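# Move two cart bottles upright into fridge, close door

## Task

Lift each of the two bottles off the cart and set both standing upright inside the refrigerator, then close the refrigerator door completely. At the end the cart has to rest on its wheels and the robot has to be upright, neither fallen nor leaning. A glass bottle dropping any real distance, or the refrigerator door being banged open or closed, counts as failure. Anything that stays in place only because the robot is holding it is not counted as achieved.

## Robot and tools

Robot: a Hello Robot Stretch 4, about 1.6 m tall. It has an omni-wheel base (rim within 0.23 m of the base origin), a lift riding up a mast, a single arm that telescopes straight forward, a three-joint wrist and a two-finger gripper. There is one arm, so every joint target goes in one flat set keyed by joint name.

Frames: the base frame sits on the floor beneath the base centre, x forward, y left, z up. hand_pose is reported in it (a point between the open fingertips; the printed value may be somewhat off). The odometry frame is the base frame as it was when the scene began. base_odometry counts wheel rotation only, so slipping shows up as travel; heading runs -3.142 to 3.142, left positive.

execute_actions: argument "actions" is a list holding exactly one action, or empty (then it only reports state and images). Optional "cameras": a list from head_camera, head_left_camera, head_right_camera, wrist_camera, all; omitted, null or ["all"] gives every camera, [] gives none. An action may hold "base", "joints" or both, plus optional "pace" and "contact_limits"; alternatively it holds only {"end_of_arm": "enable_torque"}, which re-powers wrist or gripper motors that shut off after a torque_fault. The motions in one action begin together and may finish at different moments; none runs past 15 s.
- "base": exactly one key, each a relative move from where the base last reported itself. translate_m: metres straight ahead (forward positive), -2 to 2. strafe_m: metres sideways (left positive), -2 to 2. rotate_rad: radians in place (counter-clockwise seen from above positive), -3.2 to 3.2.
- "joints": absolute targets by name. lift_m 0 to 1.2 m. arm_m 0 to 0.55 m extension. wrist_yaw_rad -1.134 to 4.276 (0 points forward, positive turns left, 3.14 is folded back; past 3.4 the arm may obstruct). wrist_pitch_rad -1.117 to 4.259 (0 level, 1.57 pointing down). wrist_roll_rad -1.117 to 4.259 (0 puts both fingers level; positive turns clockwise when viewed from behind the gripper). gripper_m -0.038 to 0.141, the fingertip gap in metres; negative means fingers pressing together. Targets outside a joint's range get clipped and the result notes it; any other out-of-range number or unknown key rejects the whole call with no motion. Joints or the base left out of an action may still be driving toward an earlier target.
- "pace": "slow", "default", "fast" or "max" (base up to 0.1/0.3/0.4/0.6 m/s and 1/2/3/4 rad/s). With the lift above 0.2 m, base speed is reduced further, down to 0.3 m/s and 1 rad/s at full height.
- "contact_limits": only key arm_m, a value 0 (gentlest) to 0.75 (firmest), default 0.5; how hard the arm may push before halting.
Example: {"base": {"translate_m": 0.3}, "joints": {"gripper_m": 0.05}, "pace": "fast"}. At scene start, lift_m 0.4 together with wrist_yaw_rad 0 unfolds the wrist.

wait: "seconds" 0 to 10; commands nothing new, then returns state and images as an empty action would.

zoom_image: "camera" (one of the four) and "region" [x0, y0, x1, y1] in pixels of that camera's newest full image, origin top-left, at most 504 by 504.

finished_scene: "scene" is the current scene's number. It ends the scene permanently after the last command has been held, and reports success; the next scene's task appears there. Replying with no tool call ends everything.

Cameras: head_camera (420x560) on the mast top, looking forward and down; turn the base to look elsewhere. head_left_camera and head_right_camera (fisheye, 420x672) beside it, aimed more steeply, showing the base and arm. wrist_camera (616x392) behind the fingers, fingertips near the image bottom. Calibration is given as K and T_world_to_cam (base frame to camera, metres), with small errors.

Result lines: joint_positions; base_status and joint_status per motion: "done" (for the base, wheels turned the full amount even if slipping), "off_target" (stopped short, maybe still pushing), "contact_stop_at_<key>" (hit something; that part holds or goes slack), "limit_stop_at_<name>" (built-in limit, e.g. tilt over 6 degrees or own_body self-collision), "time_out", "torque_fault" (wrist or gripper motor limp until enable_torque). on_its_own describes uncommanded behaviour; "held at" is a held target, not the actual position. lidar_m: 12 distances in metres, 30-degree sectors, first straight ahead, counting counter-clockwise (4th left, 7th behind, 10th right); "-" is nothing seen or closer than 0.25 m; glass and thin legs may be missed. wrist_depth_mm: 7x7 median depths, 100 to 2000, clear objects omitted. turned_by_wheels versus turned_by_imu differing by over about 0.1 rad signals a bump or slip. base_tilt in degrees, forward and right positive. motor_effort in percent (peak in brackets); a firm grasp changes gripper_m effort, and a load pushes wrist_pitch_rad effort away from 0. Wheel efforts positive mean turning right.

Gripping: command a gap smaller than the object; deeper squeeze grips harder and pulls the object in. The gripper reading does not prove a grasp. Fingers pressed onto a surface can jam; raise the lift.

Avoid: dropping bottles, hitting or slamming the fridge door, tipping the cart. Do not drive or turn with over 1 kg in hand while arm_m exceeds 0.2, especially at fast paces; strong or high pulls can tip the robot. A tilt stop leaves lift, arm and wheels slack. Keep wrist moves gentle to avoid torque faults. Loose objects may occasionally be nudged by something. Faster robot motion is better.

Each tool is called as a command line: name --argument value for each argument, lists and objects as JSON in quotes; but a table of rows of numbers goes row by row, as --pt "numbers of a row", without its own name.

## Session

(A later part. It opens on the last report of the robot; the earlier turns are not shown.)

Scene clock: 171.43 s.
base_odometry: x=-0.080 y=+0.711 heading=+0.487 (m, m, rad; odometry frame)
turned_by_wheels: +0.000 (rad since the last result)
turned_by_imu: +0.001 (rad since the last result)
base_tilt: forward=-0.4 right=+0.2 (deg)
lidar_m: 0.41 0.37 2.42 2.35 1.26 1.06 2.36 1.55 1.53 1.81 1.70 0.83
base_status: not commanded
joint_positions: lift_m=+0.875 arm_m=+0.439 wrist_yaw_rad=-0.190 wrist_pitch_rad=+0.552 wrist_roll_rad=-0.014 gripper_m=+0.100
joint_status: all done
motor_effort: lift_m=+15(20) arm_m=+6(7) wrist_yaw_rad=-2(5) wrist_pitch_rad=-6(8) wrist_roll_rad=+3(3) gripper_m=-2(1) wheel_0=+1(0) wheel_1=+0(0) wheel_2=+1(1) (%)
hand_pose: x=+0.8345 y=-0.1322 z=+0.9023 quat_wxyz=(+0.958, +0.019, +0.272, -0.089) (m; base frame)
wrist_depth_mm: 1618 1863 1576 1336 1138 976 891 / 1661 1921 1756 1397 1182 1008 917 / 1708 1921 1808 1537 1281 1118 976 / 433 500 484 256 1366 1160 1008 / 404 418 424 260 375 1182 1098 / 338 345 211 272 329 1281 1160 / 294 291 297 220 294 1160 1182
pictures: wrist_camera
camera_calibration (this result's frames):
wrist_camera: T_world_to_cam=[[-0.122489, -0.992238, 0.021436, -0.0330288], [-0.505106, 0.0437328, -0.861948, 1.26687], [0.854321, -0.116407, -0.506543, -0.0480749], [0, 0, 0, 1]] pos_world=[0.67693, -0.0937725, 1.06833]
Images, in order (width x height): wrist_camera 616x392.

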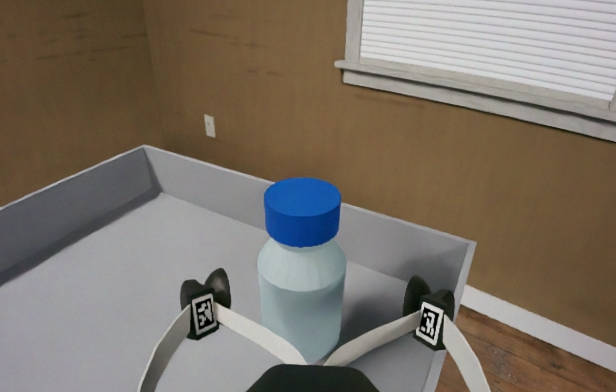

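execute_actions --actions '[{"joints":{"lift_m":0.83,"arm_m":0.492}}]' --cameras '["wrist_camera"]'

execute_actions --actions '[{"joints":{"lift_m":0.818,"gripper_m":0.015}}]' --cameras '["wrist_camera"]'

Scene clock: 181.67 s.
base_odometry: x=-0.080 y=+0.711 heading=+0.487 (m, m, rad; odometry frame)
turned_by_wheels: +0.000 (rad since the last result)
turned_by_imu: +0.001 (rad since the last result)
base_tilt: forward=-0.6 right=+0.2 (deg)
lidar_m: 0.43 0.37 2.41 2.33 1.27 1.05 2.37 1.52 1.54 1.82 1.69 0.84
base_status: not commanded
joint_positions: lift_m=+0.830 arm_m=+0.491 wrist_yaw_rad=-0.190 wrist_pitch_rad=+0.552 wrist_roll_rad=-0.014 gripper_m=+0.100
joint_status: all done
motor_effort: lift_m=+15(17) arm_m=+7(5) wrist_yaw_rad=-1(2) wrist_pitch_rad=-6(7) wrist_roll_rad=+3(3) gripper_m=-3(2) wheel_0=+1(1) wheel_1=+0(0) wheel_2=+1(1) (%)
hand_pose: x=+0.8865 y=-0.1322 z=+0.8573 quat_wxyz=(+0.958, +0.019, +0.272, -0.089) (m; base frame)
wrist_depth_mm: 1576 1756 1537 1281 1098 946 866 / 1661 1863 1661 1366 1160 976 891 / 1618 452 1708 1430 1255 1060 931 / 389 436 402 177 324 1138 1008 / 343 349 353 191 319 286 1060 / 283 289 211 198 214 283 1138 / 248 244 248 181 249 196 1138
pictures: wrist_camera
camera_calibration (this result's frames):
wrist_camera: T_world_to_cam=[[-0.122674, -0.992216, 0.0214298, -0.0255709], [-0.505176, 0.0438426, -0.861902, 1.25436], [0.854253, -0.116559, -0.506622, -0.115129], [0, 0, 0, 1]] pos_world=[0.728883, -0.0937854, 1.02335]
Images, in order (width x height): wrist_camera 616x392.

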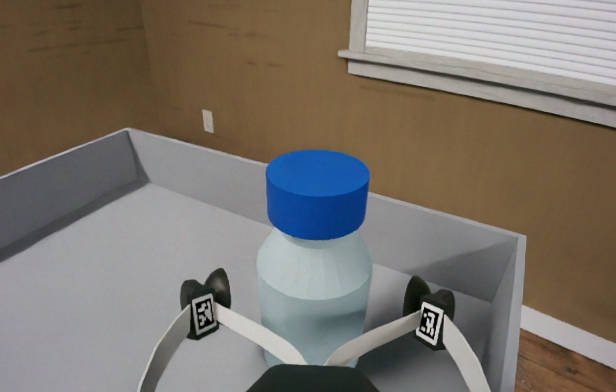

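Scene clock: 183.33 s.
base_odometry: x=-0.080 y=+0.711 heading=+0.487 (m, m, rad; odometry frame)
turned_by_wheels: +0.000 (rad since the last result)
turned_by_imu: +0.000 (rad since the last result)
base_tilt: forward=-0.4 right=+0.1 (deg)
lidar_m: 0.43 0.40 2.40 2.32 1.27 1.08 2.36 1.54 1.54 1.82 1.69 0.84
base_status: not commanded
joint_positions: lift_m=+0.818 arm_m=+0.491 wrist_yaw_rad=-0.190 wrist_pitch_rad=+0.556 wrist_roll_rad=-0.014 gripper_m=+0.015
joint_status: all done
motor_effort: lift_m=+16(15) arm_m=+7(6) wrist_yaw_rad=-2(3) wrist_pitch_rad=-18(20) wrist_roll_rad=+3(2) gripper_m=-19(18) wheel_0=+0(0) wheel_1=+0(0) wheel_2=+1(1) (%)
hand_pose: x=+0.8858 y=-0.1320 z=+0.8441 quat_wxyz=(+0.957, +0.019, +0.274, -0.089) (m; base frame)
wrist_depth_mm: 1576 1808 1576 1281 1118 946 866 / 1537 1863 1661 1397 1160 976 891 / 407 436 407 176 1205 1078 946 / 377 410 392 163 301 1078 991 / 322 325 329 175 306 285 1060 / 265 268 196 183 196 264 1138 / 230 220 224 196 226 156 1078
pictures: wrist_camera
camera_calibration (this result's frames):
wrist_camera: T_world_to_cam=[[-0.122336, -0.992264, 0.0211316, -0.0252365], [-0.508964, 0.0444428, -0.85964, 1.24417], [0.85205, -0.11592, -0.510464, -0.11599], [0, 0, 0, 1]] pos_world=[0.72898, -0.0937811, 1.01086]
Images, in order (width x height): wrist_camera 616x392.

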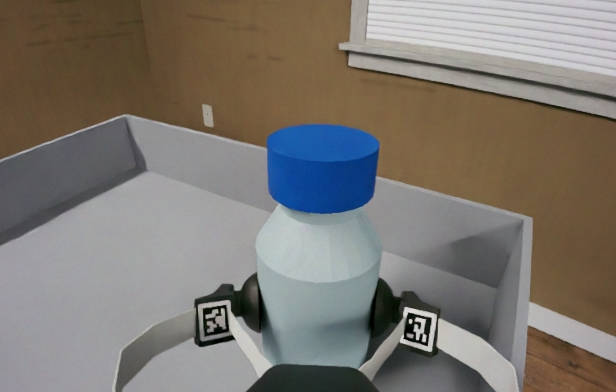

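execute_actions --actions '[{"joints":{"gripper_m":0.075}}]' --cameras '[]'

execute_actions --actions '[{"joints":{"arm_m":0.503},"pace":"fast"}]' --cameras '[]'

execute_actions --actions '[{"joints":{"gripper_m":0.015}}]' --cameras '[]'

execute_actions --actions '[{"joints":{"lift_m":0.89}}]' --cameras '["wrist_camera"]'

Scene clock: 191.50 s.
base_odometry: x=-0.080 y=+0.711 heading=+0.487 (m, m, rad; odometry frame)
turned_by_wheels: +0.000 (rad since the last result)
turned_by_imu: +0.001 (rad since the last result)
base_tilt: forward=-0.5 right=+0.0 (deg)
lidar_m: 0.40 0.40 2.39 2.33 1.26 1.07 2.35 1.56 1.54 1.83 1.71 0.83
base_status: not commanded
joint_positions: lift_m=+0.818 arm_m=+0.491 wrist_yaw_rad=-0.190 wrist_pitch_rad=+0.552 wrist_roll_rad=-0.014 gripper_m=+0.075
joint_status: all done
motor_effort: lift_m=+16(16) arm_m=+7(7) wrist_yaw_rad=-2(3) wrist_pitch_rad=-7(19) wrist_roll_rad=+3(2) gripper_m=-3(22) wheel_0=+0(0) wheel_1=+0(0) wheel_2=+1(1) (%)
hand_pose: x=+0.8864 y=-0.1322 z=+0.8451 quat_wxyz=(+0.958, +0.019, +0.272, -0.089) (m; base frame)
wrist_depth_mm: 1576 1808 1576 1281 1078 946 854 / 1618 1921 1661 1397 1160 991 891 / 1576 439 1618 195 1205 1078 960 / 377 418 399 170 304 1098 991 / 327 332 334 186 312 283 1060 / 270 272 206 196 206 267 1118 / 234 231 234 181 236 168 1118
pictures: none
No camera images: the call's "cameras" was empty. Leave "cameras" out to get every camera's image.

Scene clock: 192.07 s.
base_odometry: x=-0.080 y=+0.711 heading=+0.487 (m, m, rad; odometry frame)
turned_by_wheels: +0.000 (rad since the last result)
turned_by_imu: +0.000 (rad since the last result)
base_tilt: forward=-0.5 right=+0.1 (deg)
lidar_m: 0.41 0.39 2.41 2.33 1.28 1.07 2.37 1.56 1.54 1.81 1.69 0.84
base_status: not commanded
joint_positions: lift_m=+0.818 arm_m=+0.502 wrist_yaw_rad=-0.190 wrist_pitch_rad=+0.552 wrist_roll_rad=-0.014 gripper_m=+0.075
joint_status: all done
motor_effort: lift_m=+16(16) arm_m=+7(7) wrist_yaw_rad=-2(0) wrist_pitch_rad=-6(7) wrist_roll_rad=+3(2) gripper_m=-1(3) wheel_0=+1(0) wheel_1=+0(0) wheel_2=+1(1) (%)
hand_pose: x=+0.8974 y=-0.1322 z=+0.8452 quat_wxyz=(+0.958, +0.019, +0.272, -0.089) (m; base frame)
wrist_depth_mm: 1537 1708 1537 1308 1078 931 831 / 1537 1921 1618 1336 1160 991 891 / 1618 433 1708 1336 1205 1060 946 / 375 421 384 160 296 1098 1008 / 327 330 336 176 298 273 1042 / 268 272 206 181 193 271 1098 / 236 231 235 173 232 196 1078
pictures: none
No camera images: the call's "cameras" was empty. Leave "cameras" out to get every camera's image.

Scene clock: 193.47 s.
base_odometry: x=-0.080 y=+0.711 heading=+0.487 (m, m, rad; odometry frame)
turned_by_wheels: +0.000 (rad since the last result)
turned_by_imu: +0.000 (rad since the last result)
base_tilt: forward=-0.5 right=+0.1 (deg)
lidar_m: 0.42 0.39 2.40 2.34 1.27 1.07 2.37 1.56 1.54 1.79 1.70 0.85
base_status: not commanded
joint_positions: lift_m=+0.818 arm_m=+0.502 wrist_yaw_rad=-0.190 wrist_pitch_rad=+0.556 wrist_roll_rad=-0.014 gripper_m=+0.015
joint_status: all done
motor_effort: lift_m=+16(16) arm_m=+7(7) wrist_yaw_rad=+0(2) wrist_pitch_rad=-18(18) wrist_roll_rad=+2(2) gripper_m=-21(21) wheel_0=+0(1) wheel_1=+0(0) wheel_2=+1(1) (%)
hand_pose: x=+0.8968 y=-0.1322 z=+0.8442 quat_wxyz=(+0.957, +0.020, +0.274, -0.089) (m; base frame)
wrist_depth_mm: 1537 1756 1576 1281 1118 931 854 / 1618 1863 1661 1366 1160 991 878 / 1537 430 1661 174 1205 1060 960 / 370 410 389 144 291 1078 991 / 322 325 327 160 300 273 1025 / 266 270 189 162 182 265 1098 / 231 220 228 175 190 160 1060
pictures: none
No camera images: the call's "cameras" was empty. Leave "cameras" out to get every camera's image.

Scene clock: 194.73 s.
base_odometry: x=-0.080 y=+0.711 heading=+0.487 (m, m, rad; odometry frame)
turned_by_wheels: +0.000 (rad since the last result)
turned_by_imu: +0.000 (rad since the last result)
base_tilt: forward=-0.6 right=+0.0 (deg)
lidar_m: 0.41 0.40 2.41 2.32 1.27 1.06 2.38 1.53 1.53 1.83 1.69 0.87
base_status: not commanded
joint_positions: lift_m=+0.889 arm_m=+0.502 wrist_yaw_rad=-0.190 wrist_pitch_rad=+0.556 wrist_roll_rad=-0.014 gripper_m=+0.015
joint_status: all done
motor_effort: lift_m=+26(25) arm_m=+7(7) wrist_yaw_rad=+1(1) wrist_pitch_rad=-19(19) wrist_roll_rad=+3(3) gripper_m=-20(21) wheel_0=+0(0) wheel_1=+0(0) wheel_2=+1(1) (%)
hand_pose: x=+0.8968 y=-0.1322 z=+0.9154 quat_wxyz=(+0.957, +0.020, +0.274, -0.089) (m; base frame)
wrist_depth_mm: 1537 1708 1537 1281 1078 946 866 / 1576 1921 1661 1397 1138 1025 878 / 1708 - 1863 173 1205 1078 946 / 1618 466 1808 144 1255 1138 991 / 394 433 421 160 327 1205 1042 / 353 357 189 162 182 306 1118 / 307 294 303 175 190 209 1160
pictures: wrist_camera
camera_calibration (this result's frames):
wrist_camera: T_world_to_cam=[[-0.122888, -0.992195, 0.0211454, -0.0250393], [-0.508765, 0.0446905, -0.859744, 1.31098], [0.852089, -0.116411, -0.510286, -0.0892157], [0, 0, 0, 1]] pos_world=[0.739922, -0.0938177, 1.08211]
Images, in order (width x height): wrist_camera 616x392.

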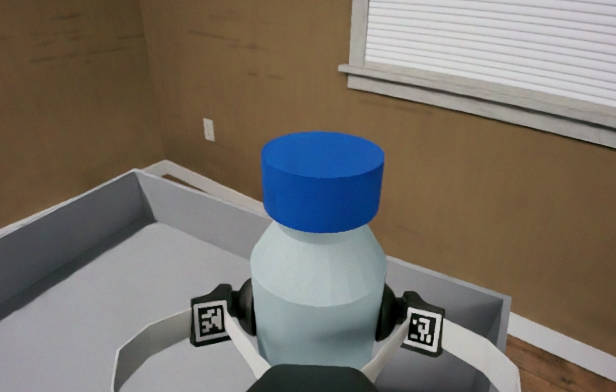

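execute_actions --actions '[{"base":{"translate_m":-1.28},"joints":{"lift_m":0.99,"arm_m":0},"pace":"fast"}]' --cameras '[]'

execute_actions --actions '[{"base":{"rotate_rad":1.454},"joints":{"wrist_yaw_rad":0.3}}]' --cameras '["head_camera"]'

Scene clock: 205.20 s.
base_odometry: x=-1.212 y=+0.113 heading=+0.486 (m, m, rad; odometry frame)
turned_by_wheels: +0.000 (rad since the last result)
turned_by_imu: +0.000 (rad since the last result)
base_tilt: forward=-0.7 right=+0.1 (deg)
lidar_m: 1.66 3.31 0.58 0.72 0.92 1.11 1.32 1.40 1.40 1.00 1.33 0.37
base_status: done
joint_positions: lift_m=+0.990 arm_m=+0.002 wrist_yaw_rad=-0.190 wrist_pitch_rad=+0.557 wrist_roll_rad=-0.014 gripper_m=+0.015
joint_status: all done
motor_effort: lift_m=+25(30) arm_m=-6(7) wrist_yaw_rad=-1(3) wrist_pitch_rad=-19(20) wrist_roll_rad=+2(3) gripper_m=-17(23) wheel_0=-3(11) wheel_1=+0(1) wheel_2=+0(11) (%)
hand_pose: x=+0.3966 y=-0.1321 z=+1.0154 quat_wxyz=(+0.957, +0.020, +0.274, -0.089) (m; base frame)
wrist_depth_mm: - - - - - - 1808 / - - 1756 - - - 1863 / - - 1808 174 - - 1921 / - - - 144 - - - / 1708 1756 1756 160 1708 1756 1756 / 1430 1464 189 162 182 1464 1464 / 1255 1205 1281 175 190 699 1308
pictures: none
No camera images: the call's "cameras" was empty. Leave "cameras" out to get every camera's image.

Scene clock: 207.37 s.
base_odometry: x=-1.212 y=+0.113 heading=+1.940 (m, m, rad; odometry frame)
turned_by_wheels: +1.454 (rad since the last result)
turned_by_imu: +1.479 (rad since the last result)
base_tilt: forward=-0.6 right=+0.2 (deg)
lidar_m: 0.36 0.79 1.10 1.22 1.39 1.38 1.02 1.07 2.59 1.67 1.81 0.58
base_status: done
joint_positions: lift_m=+0.990 arm_m=+0.002 wrist_yaw_rad=+0.300 wrist_pitch_rad=+0.556 wrist_roll_rad=-0.014 gripper_m=+0.015
joint_status: all done
motor_effort: lift_m=+25(25) arm_m=-6(6) wrist_yaw_rad=-1(9) wrist_pitch_rad=-18(20) wrist_roll_rad=+3(3) gripper_m=-23(18) wheel_0=-2(11) wheel_1=-1(5) wheel_2=-3(7) (%)
hand_pose: x=+0.4324 y=-0.0111 z=+1.0154 quat_wxyz=(+0.950, -0.048, +0.270, +0.146) (m; base frame)
wrist_depth_mm: 768 842 574 492 904 723 413 / 798 904 634 535 866 788 373 / 854 946 723 174 778 820 329 / 891 1025 831 143 1025 741 296 / 960 1098 991 161 1025 569 310 / 1042 1138 189 162 182 418 336 / 1098 1182 1229 175 186 265 1229
pictures: head_camera
Images, in order (width x height): head_camera 420x560.

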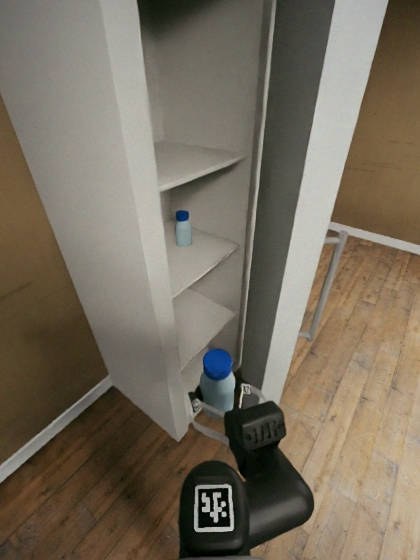

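execute_actions --actions '[{"base":{"translate_m":0.2},"joints":{"arm_m":0.45},"contact_limits":{"arm_m":0.25}}]' --cameras '[]'

execute_actions --actions '[{"joints":{"wrist_yaw_rad":0.5,"lift_m":0.96}}]' --cameras '["head_camera","wrist_camera"]'

Scene clock: 216.83 s.
base_odometry: x=-1.284 y=+0.299 heading=+1.940 (m, m, rad; odometry frame)
turned_by_wheels: +0.000 (rad since the last result)
turned_by_imu: +0.002 (rad since the last result)
base_tilt: forward=-0.3 right=+0.0 (deg)
lidar_m: 0.55 0.52 0.99 1.10 1.55 1.54 1.22 1.38 2.72 1.65 3.19 0.38
base_status: done
joint_positions: lift_m=+0.990 arm_m=+0.449 wrist_yaw_rad=+0.300 wrist_pitch_rad=+0.556 wrist_roll_rad=-0.014 gripper_m=+0.015
joint_status: all done
motor_effort: lift_m=+25(25) arm_m=+7(8) wrist_yaw_rad=-1(1) wrist_pitch_rad=-19(20) wrist_roll_rad=+3(3) gripper_m=-20(20) wheel_0=+1(4) wheel_1=-1(0) wheel_2=+1(13) (%)
contact_limits: arm_m 0.25
hand_pose: x=+0.8796 y=-0.0111 z=+1.0154 quat_wxyz=(+0.950, -0.048, +0.270, +0.146) (m; base frame)
wrist_depth_mm: 364 402 452 415 304 238 - / 382 427 488 445 320 249 213 / 407 459 293 174 324 262 221 / 427 462 306 143 334 273 230 / 366 373 338 160 342 286 239 / 304 307 189 162 182 290 256 / 264 252 259 175 190 212 307
pictures: none
No camera images: the call's "cameras" was empty. Leave "cameras" out to get every camera's image.

Scene clock: 217.77 s.
base_odometry: x=-1.284 y=+0.299 heading=+1.940 (m, m, rad; odometry frame)
turned_by_wheels: +0.000 (rad since the last result)
turned_by_imu: +0.000 (rad since the last result)
base_tilt: forward=-0.5 right=+0.1 (deg)
lidar_m: 0.56 0.53 0.98 1.11 1.56 1.53 1.24 1.37 2.71 1.65 3.20 0.40
base_status: not commanded
joint_positions: lift_m=+0.960 arm_m=+0.449 wrist_yaw_rad=+0.500 wrist_pitch_rad=+0.557 wrist_roll_rad=-0.014 gripper_m=+0.015
joint_status: all done
motor_effort: lift_m=+17(21) arm_m=+7(7) wrist_yaw_rad=-1(10) wrist_pitch_rad=-19(20) wrist_roll_rad=+2(3) gripper_m=-20(22) wheel_0=+2(2) wheel_1=-1(1) wheel_2=+1(1) (%)
hand_pose: x=+0.8766 y=+0.0407 z=+0.9860 quat_wxyz=(+0.931, -0.074, +0.265, +0.240) (m; base frame)
wrist_depth_mm: 355 379 413 445 404 289 238 / 375 407 439 462 413 298 244 / 407 436 480 174 410 310 252 / 413 413 418 144 394 322 260 / 325 327 330 161 322 317 267 / 267 272 189 162 182 273 264 / 232 222 229 175 186 196 237
pictures: head_camera, wrist_camera
camera_calibration (this result's frames):
wrist_camera: T_world_to_cam=[[0.536886, -0.843391, 0.0211205, -0.441915], [-0.421036, -0.289549, -0.859587, 1.29027], [0.731083, 0.452607, -0.510553, 0.0673197], [0, 0, 0, 1]] pos_world=[0.731292, -0.0295793, 1.1528]
Images, in order (width x height): head_camera 420x560, wrist_camera 616x392.

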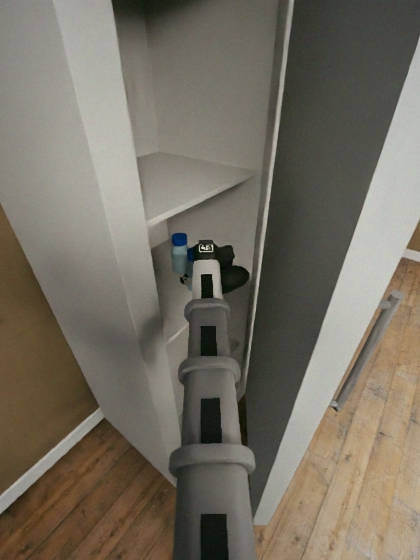

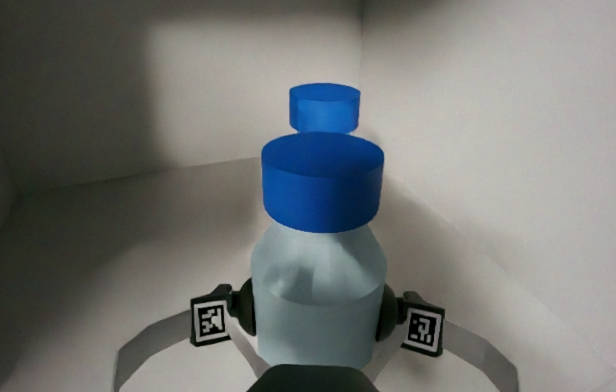

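execute_actions --actions '[{"joints":{"gripper_m":0.12}}]' --cameras '[]'

execute_actions --actions '[{"joints":{"arm_m":0.37,"wrist_yaw_rad":0.43}}]' --cameras '["wrist_camera"]'

execute_actions --actions '[{"base":{"translate_m":-0.2},"joints":{"arm_m":0,"wrist_yaw_rad":0.25,"gripper_m":0},"pace":"fast"}]' --cameras '["head_camera"]'

Scene clock: 232.33 s.
base_odometry: x=-1.284 y=+0.299 heading=+1.940 (m, m, rad; odometry frame)
turned_by_wheels: +0.000 (rad since the last result)
turned_by_imu: +0.001 (rad since the last result)
base_tilt: forward=-0.5 right=+0.0 (deg)
lidar_m: 0.56 0.52 0.98 1.09 1.54 1.54 1.21 1.38 2.70 1.64 3.19 0.40
base_status: not commanded
joint_positions: lift_m=+0.960 arm_m=+0.449 wrist_yaw_rad=+0.500 wrist_pitch_rad=+0.552 wrist_roll_rad=-0.014 gripper_m=+0.120
joint_status: all done
motor_effort: lift_m=+17(17) arm_m=+6(7) wrist_yaw_rad=+0(1) wrist_pitch_rad=-8(19) wrist_roll_rad=+2(3) gripper_m=-4(21) wheel_0=+1(1) wheel_1=-1(1) wheel_2=+1(1) (%)
hand_pose: x=+0.8772 y=+0.0410 z=+0.9871 quat_wxyz=(+0.932, -0.074, +0.263, +0.240) (m; base frame)
wrist_depth_mm: 357 382 410 449 399 287 238 / 375 404 439 466 418 298 244 / 399 436 473 259 421 310 252 / 413 424 424 159 392 320 259 / 330 336 336 176 325 317 266 / 271 272 203 179 205 268 268 / 235 231 236 148 237 236 241
pictures: none
No camera images: the call's "cameras" was empty. Leave "cameras" out to get every camera's image.

Scene clock: 233.50 s.
base_odometry: x=-1.284 y=+0.299 heading=+1.940 (m, m, rad; odometry frame)
turned_by_wheels: +0.000 (rad since the last result)
turned_by_imu: +0.000 (rad since the last result)
base_tilt: forward=-0.4 right=+0.2 (deg)
lidar_m: 0.54 0.53 0.99 1.11 1.55 1.54 1.25 1.38 2.70 1.66 3.21 0.39
base_status: not commanded
joint_positions: lift_m=+0.960 arm_m=+0.371 wrist_yaw_rad=+0.430 wrist_pitch_rad=+0.552 wrist_roll_rad=-0.014 gripper_m=+0.120
joint_status: all done
motor_effort: lift_m=+17(17) arm_m=-7(6) wrist_yaw_rad=-1(3) wrist_pitch_rad=-7(7) wrist_roll_rad=+2(2) gripper_m=-2(3) wheel_0=+1(1) wheel_1=-1(1) wheel_2=+1(1) (%)
hand_pose: x=+0.8018 y=+0.0230 z=+0.9871 quat_wxyz=(+0.940, -0.065, +0.265, +0.207) (m; base frame)
wrist_depth_mm: 394 424 466 517 449 332 279 / 415 452 500 521 452 345 287 / 442 484 530 241 439 359 297 / 399 424 427 252 392 373 309 / 329 334 338 267 325 342 312 / 270 273 211 276 272 271 314 / 236 231 236 147 239 368 338
pictures: wrist_camera
camera_calibration (this result's frames):
wrist_camera: T_world_to_cam=[[0.476643, -0.878836, 0.0214184, -0.367887], [-0.436721, -0.257863, -0.861847, 1.26863], [0.762946, 0.401439, -0.506715, 0.102479], [0, 0, 0, 1]] pos_world=[0.651205, -0.037317, 1.15318]
Images, in order (width x height): wrist_camera 616x392.

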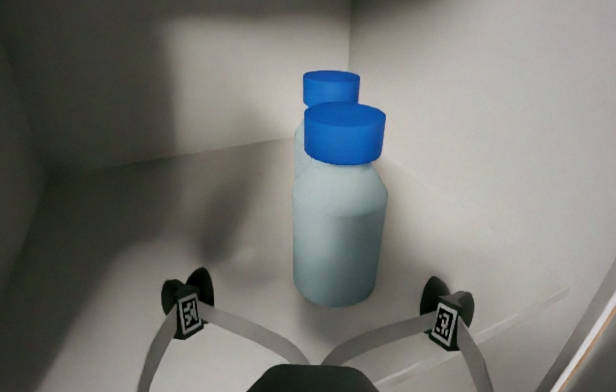

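Scene clock: 235.57 s.
base_odometry: x=-1.212 y=+0.113 heading=+1.940 (m, m, rad; odometry frame)
turned_by_wheels: +0.000 (rad since the last result)
turned_by_imu: +0.000 (rad since the last result)
base_tilt: forward=-0.5 right=+0.0 (deg)
lidar_m: 0.64 0.77 1.11 1.21 1.41 1.37 1.03 1.09 2.59 1.66 1.84 0.58
base_status: done
joint_positions: lift_m=+0.960 arm_m=+0.002 wrist_yaw_rad=+0.250 wrist_pitch_rad=+0.552 wrist_roll_rad=-0.014 gripper_m=+0.000
joint_status: all done
motor_effort: lift_m=+17(17) arm_m=-6(7) wrist_yaw_rad=-1(8) wrist_pitch_rad=-7(7) wrist_roll_rad=+3(3) gripper_m=-2(7) wheel_0=+0(7) wheel_1=+1(7) wheel_2=-2(7) (%)
hand_pose: x=+0.4322 y=-0.0240 z=+0.9871 quat_wxyz=(+0.954, -0.040, +0.270, +0.122) (m; base frame)
wrist_depth_mm: 759 820 504 960 842 723 297 / 798 866 549 831 820 732 276 / 854 946 615 683 960 591 277 / 917 1042 699 1182 1060 488 294 / 976 1098 809 931 1042 413 320 / 1025 1205 960 200 1098 373 1366 / 1098 1205 174 488 172 402 1281
pictures: head_camera
Images, in order (width x height): head_camera 420x560.

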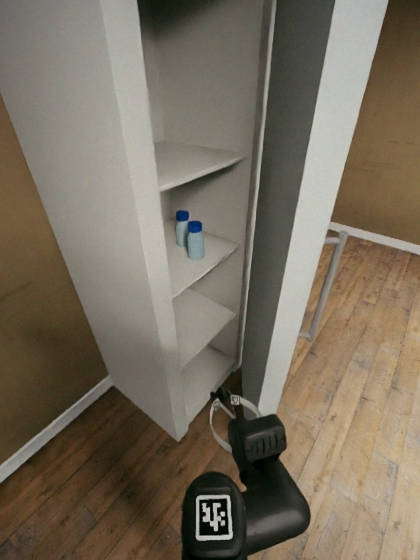

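execute_actions --actions '[{"base":{"rotate_rad":1.13},"joints":{"lift_m":0.6,"wrist_pitch_rad":0,"wrist_yaw_rad":0},"pace":"max"}]' --cameras '[]'

execute_actions --actions '[{"base":{"translate_m":-0.53},"joints":{"lift_m":0.4},"pace":"max"}]' --cameras '[]'

execute_actions --actions '[{"base":{"strafe_m":-0.63},"pace":"max"}]' --cameras '["head_camera"]'

Scene clock: 248.33 s.
base_odometry: x=-1.212 y=+0.113 heading=+3.070 (m, m, rad; odometry frame)
turned_by_wheels: +1.130 (rad since the last result)
turned_by_imu: +1.151 (rad since the last result)
base_tilt: forward=-0.7 right=+0.1 (deg)
lidar_m: 1.10 1.29 1.39 1.38 1.01 1.25 2.57 1.67 3.35 0.59 0.72 0.89
base_status: done
joint_positions: lift_m=+0.600 arm_m=+0.002 wrist_yaw_rad=+0.000 wrist_pitch_rad=+0.002 wrist_roll_rad=-0.014 gripper_m=+0.000
joint_status: all done
motor_effort: lift_m=+16(14) arm_m=-6(6) wrist_yaw_rad=-2(7) wrist_pitch_rad=-7(12) wrist_roll_rad=+2(3) gripper_m=-7(2) wheel_0=-1(8) wheel_1=-1(8) wheel_2=-2(6) (%)
hand_pose: x=+0.4610 y=-0.0874 z=+0.7778 quat_wxyz=(+1.000, -0.007, +0.001, +0.000) (m; base frame)
wrist_depth_mm: 1182 1098 1008 960 891 831 788 / 1182 1078 1025 931 866 820 778 / 1160 1060 1008 931 866 831 768 / 1138 1060 976 931 878 809 778 / 1138 1078 991 917 854 820 759 / 1118 1042 976 200 842 809 768 / 1138 1042 174 535 172 798 768
pictures: none
No camera images: the call's "cameras" was empty. Leave "cameras" out to get every camera's image.

Scene clock: 250.93 s.
base_odometry: x=-0.683 y=+0.075 heading=+3.069 (m, m, rad; odometry frame)
turned_by_wheels: +0.000 (rad since the last result)
turned_by_imu: -0.001 (rad since the last result)
base_tilt: forward=-0.6 right=+0.2 (deg)
lidar_m: 1.63 1.81 1.52 0.82 0.86 1.45 2.06 1.34 1.28 3.21 0.83 0.85
base_status: done
joint_positions: lift_m=+0.400 arm_m=+0.002 wrist_yaw_rad=+0.000 wrist_pitch_rad=+0.002 wrist_roll_rad=-0.014 gripper_m=+0.000
joint_status: all done
motor_effort: lift_m=+17(18) arm_m=-6(6) wrist_yaw_rad=-1(2) wrist_pitch_rad=-7(7) wrist_roll_rad=+3(3) gripper_m=-6(5) wheel_0=-2(9) wheel_1=-1(8) wheel_2=-1(13) (%)
hand_pose: x=+0.4610 y=-0.0874 z=+0.5778 quat_wxyz=(+1.000, -0.007, +0.001, +0.000) (m; base frame)
wrist_depth_mm: 1576 1661 1618 1499 1397 1255 741 / 1576 1661 1537 1430 1366 1281 759 / 1618 1618 1576 1464 1336 1281 750 / 1618 1661 1537 1464 1366 1281 741 / 1661 1661 1499 1430 1366 1255 732 / 1576 1661 1537 200 1281 1255 732 / 1308 1366 174 768 172 1118 732
pictures: none
No camera images: the call's "cameras" was empty. Leave "cameras" out to get every camera's image.

Scene clock: 253.50 s.
base_odometry: x=-0.638 y=+0.703 heading=+3.069 (m, m, rad; odometry frame)
turned_by_wheels: +0.000 (rad since the last result)
turned_by_imu: +0.001 (rad since the last result)
base_tilt: forward=-0.6 right=+0.2 (deg)
lidar_m: 0.50 1.70 2.13 1.42 1.55 2.22 1.21 0.91 2.59 2.60 1.77 0.66
base_status: done
joint_positions: lift_m=+0.400 arm_m=+0.002 wrist_yaw_rad=+0.000 wrist_pitch_rad=+0.002 wrist_roll_rad=-0.014 gripper_m=+0.000
joint_status: not commanded
motor_effort: lift_m=+17(16) arm_m=-6(6) wrist_yaw_rad=-1(2) wrist_pitch_rad=-8(7) wrist_roll_rad=+3(2) gripper_m=-4(8) wheel_0=-2(15) wheel_1=+0(11) wheel_2=+1(0) (%)
hand_pose: x=+0.4610 y=-0.0874 z=+0.5778 quat_wxyz=(+1.000, -0.007, +0.001, +0.000) (m; base frame)
wrist_depth_mm: 1618 1499 345 368 402 442 488 / 1576 1464 347 364 402 449 492 / 1576 1499 347 364 402 445 488 / 1618 1499 343 366 397 442 488 / 1576 1464 343 364 399 442 484 / 1537 1464 340 200 399 439 484 / 1336 1336 174 266 172 442 484
pictures: head_camera
Images, in order (width x height): head_camera 420x560.

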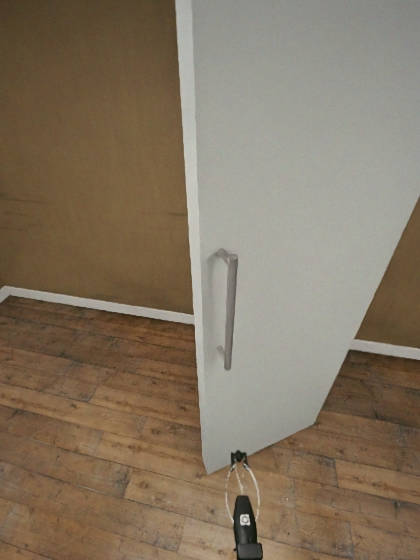

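execute_actions --actions '[{"base":{"translate_m":0.3},"joints":{"arm_m":0.07},"pace":"slow"}]' --cameras '[]'

execute_actions --actions '[{"joints":{"arm_m":0.15},"contact_limits":{"arm_m":0.15},"pace":"slow"}]' --cameras '["head_camera"]'

Scene clock: 264.70 s.
base_odometry: x=-0.937 y=+0.725 heading=+3.070 (m, m, rad; odometry frame)
turned_by_wheels: +0.000 (rad since the last result)
turned_by_imu: +0.002 (rad since the last result)
base_tilt: forward=-0.4 right=+0.2 (deg)
lidar_m: 0.54 1.37 2.06 1.56 1.47 2.51 1.28 1.18 2.69 2.52 0.69 0.55
base_status: done
joint_positions: lift_m=+0.400 arm_m=+0.069 wrist_yaw_rad=+0.000 wrist_pitch_rad=+0.002 wrist_roll_rad=-0.014 gripper_m=+0.000
joint_status: all done
motor_effort: lift_m=+17(17) arm_m=+7(13) wrist_yaw_rad=+0(17) wrist_pitch_rad=-7(7) wrist_roll_rad=+2(3) gripper_m=-2(2) wheel_0=+4(10) wheel_1=+3(5) wheel_2=-1(10) (%)
hand_pose: x=+0.5282 y=-0.0875 z=+0.5778 quat_wxyz=(+1.000, -0.007, +0.001, +0.000) (m; base frame)
wrist_depth_mm: 1205 1060 314 293 274 258 248 / 1160 1078 310 293 274 257 246 / 1182 1078 309 290 274 256 245 / 1138 1078 307 289 272 254 244 / 1118 1078 307 289 271 255 243 / 1138 1078 306 200 266 254 243 / 1138 1060 174 231 172 249 240
pictures: none
No camera images: the call's "cameras" was empty. Leave "cameras" out to get every camera's image.

Scene clock: 266.23 s.
base_odometry: x=-0.937 y=+0.725 heading=+3.069 (m, m, rad; odometry frame)
turned_by_wheels: +0.000 (rad since the last result)
turned_by_imu: +0.000 (rad since the last result)
base_tilt: forward=-0.5 right=+0.0 (deg)
lidar_m: 0.54 1.39 2.07 1.52 1.48 2.50 1.30 1.17 2.68 2.52 0.67 0.56
base_status: not commanded
joint_positions: lift_m=+0.400 arm_m=+0.125 wrist_yaw_rad=-0.006 wrist_pitch_rad=+0.001 wrist_roll_rad=-0.014 gripper_m=+0.000
joint_status: arm_m contact_stop (moved +0.056 of +0.081)
on_its_own: arm_m is slack since a contact_stop (your +0.150 is given up); wrist_yaw_rad is at rest, and its effort (+17) is outside its rest range (-13 to +13)
motor_effort: lift_m=+17(16) arm_m=+0(16) wrist_yaw_rad=+17(35) wrist_pitch_rad=-3(7) wrist_roll_rad=+3(3) gripper_m=-5(4) wheel_0=+4(4) wheel_1=+2(3) wheel_2=-7(9) (%)
contact_limits: arm_m 0.15
hand_pose: x=+0.5840 y=-0.0892 z=+0.5782 quat_wxyz=(+1.000, -0.007, +0.001, -0.003) (m; base frame)
wrist_depth_mm: 1098 1025 253 236 222 209 - / 1118 1025 252 236 222 208 200 / 1078 268 251 236 220 207 199 / 1060 268 250 235 221 206 198 / 1060 267 249 232 219 206 196 / 1042 265 248 199 213 205 196 / 1078 265 240 203 194 202 -
pictures: head_camera
Images, in order (width x height): head_camera 420x560.

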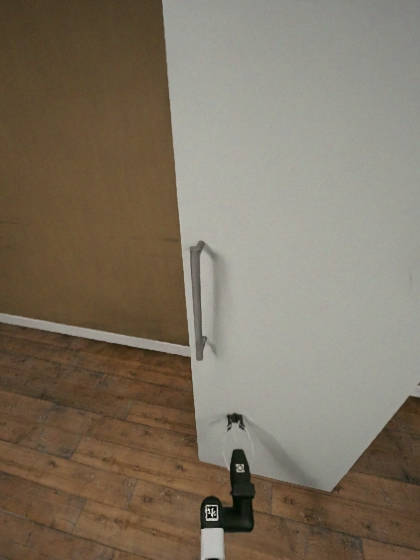

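execute_actions --actions '[{"joints":{"arm_m":0.09},"pace":"fast"}]' --cameras '[]'

finished_scene --scene 2

Scene clock: 275.20 s.
base_odometry: x=-0.937 y=+0.725 heading=+3.070 (m, m, rad; odometry frame)
turned_by_wheels: +0.000 (rad since the last result)
turned_by_imu: +0.001 (rad since the last result)
base_tilt: forward=-0.6 right=+0.0 (deg)
lidar_m: 0.51 1.36 2.07 1.55 1.45 2.50 1.33 1.20 2.69 2.53 0.66 0.55
base_status: not commanded
joint_positions: lift_m=+0.400 arm_m=+0.091 wrist_yaw_rad=+0.000 wrist_pitch_rad=+0.002 wrist_roll_rad=-0.014 gripper_m=+0.000
joint_status: all done
motor_effort: lift_m=+16(17) arm_m=-6(8) wrist_yaw_rad=+0(15) wrist_pitch_rad=-7(8) wrist_roll_rad=+3(3) gripper_m=-4(4) wheel_0=+4(4) wheel_1=+2(2) wheel_2=+0(6) (%)
hand_pose: x=+0.5505 y=-0.0875 z=+0.5778 quat_wxyz=(+1.000, -0.007, +0.001, +0.000) (m; base frame)
wrist_depth_mm: 1160 1042 291 270 253 238 - / 1138 1060 289 270 253 236 225 / 1098 1042 286 268 251 236 226 / 1118 1025 286 266 250 236 226 / 1138 1025 283 266 249 234 224 / 1118 1025 283 201 244 233 223 / 1098 1025 174 220 172 230 -
pictures: none
No camera images: the call's "cameras" was empty. Leave "cameras" out to get every camera's image.

The scene is finished: the task was done.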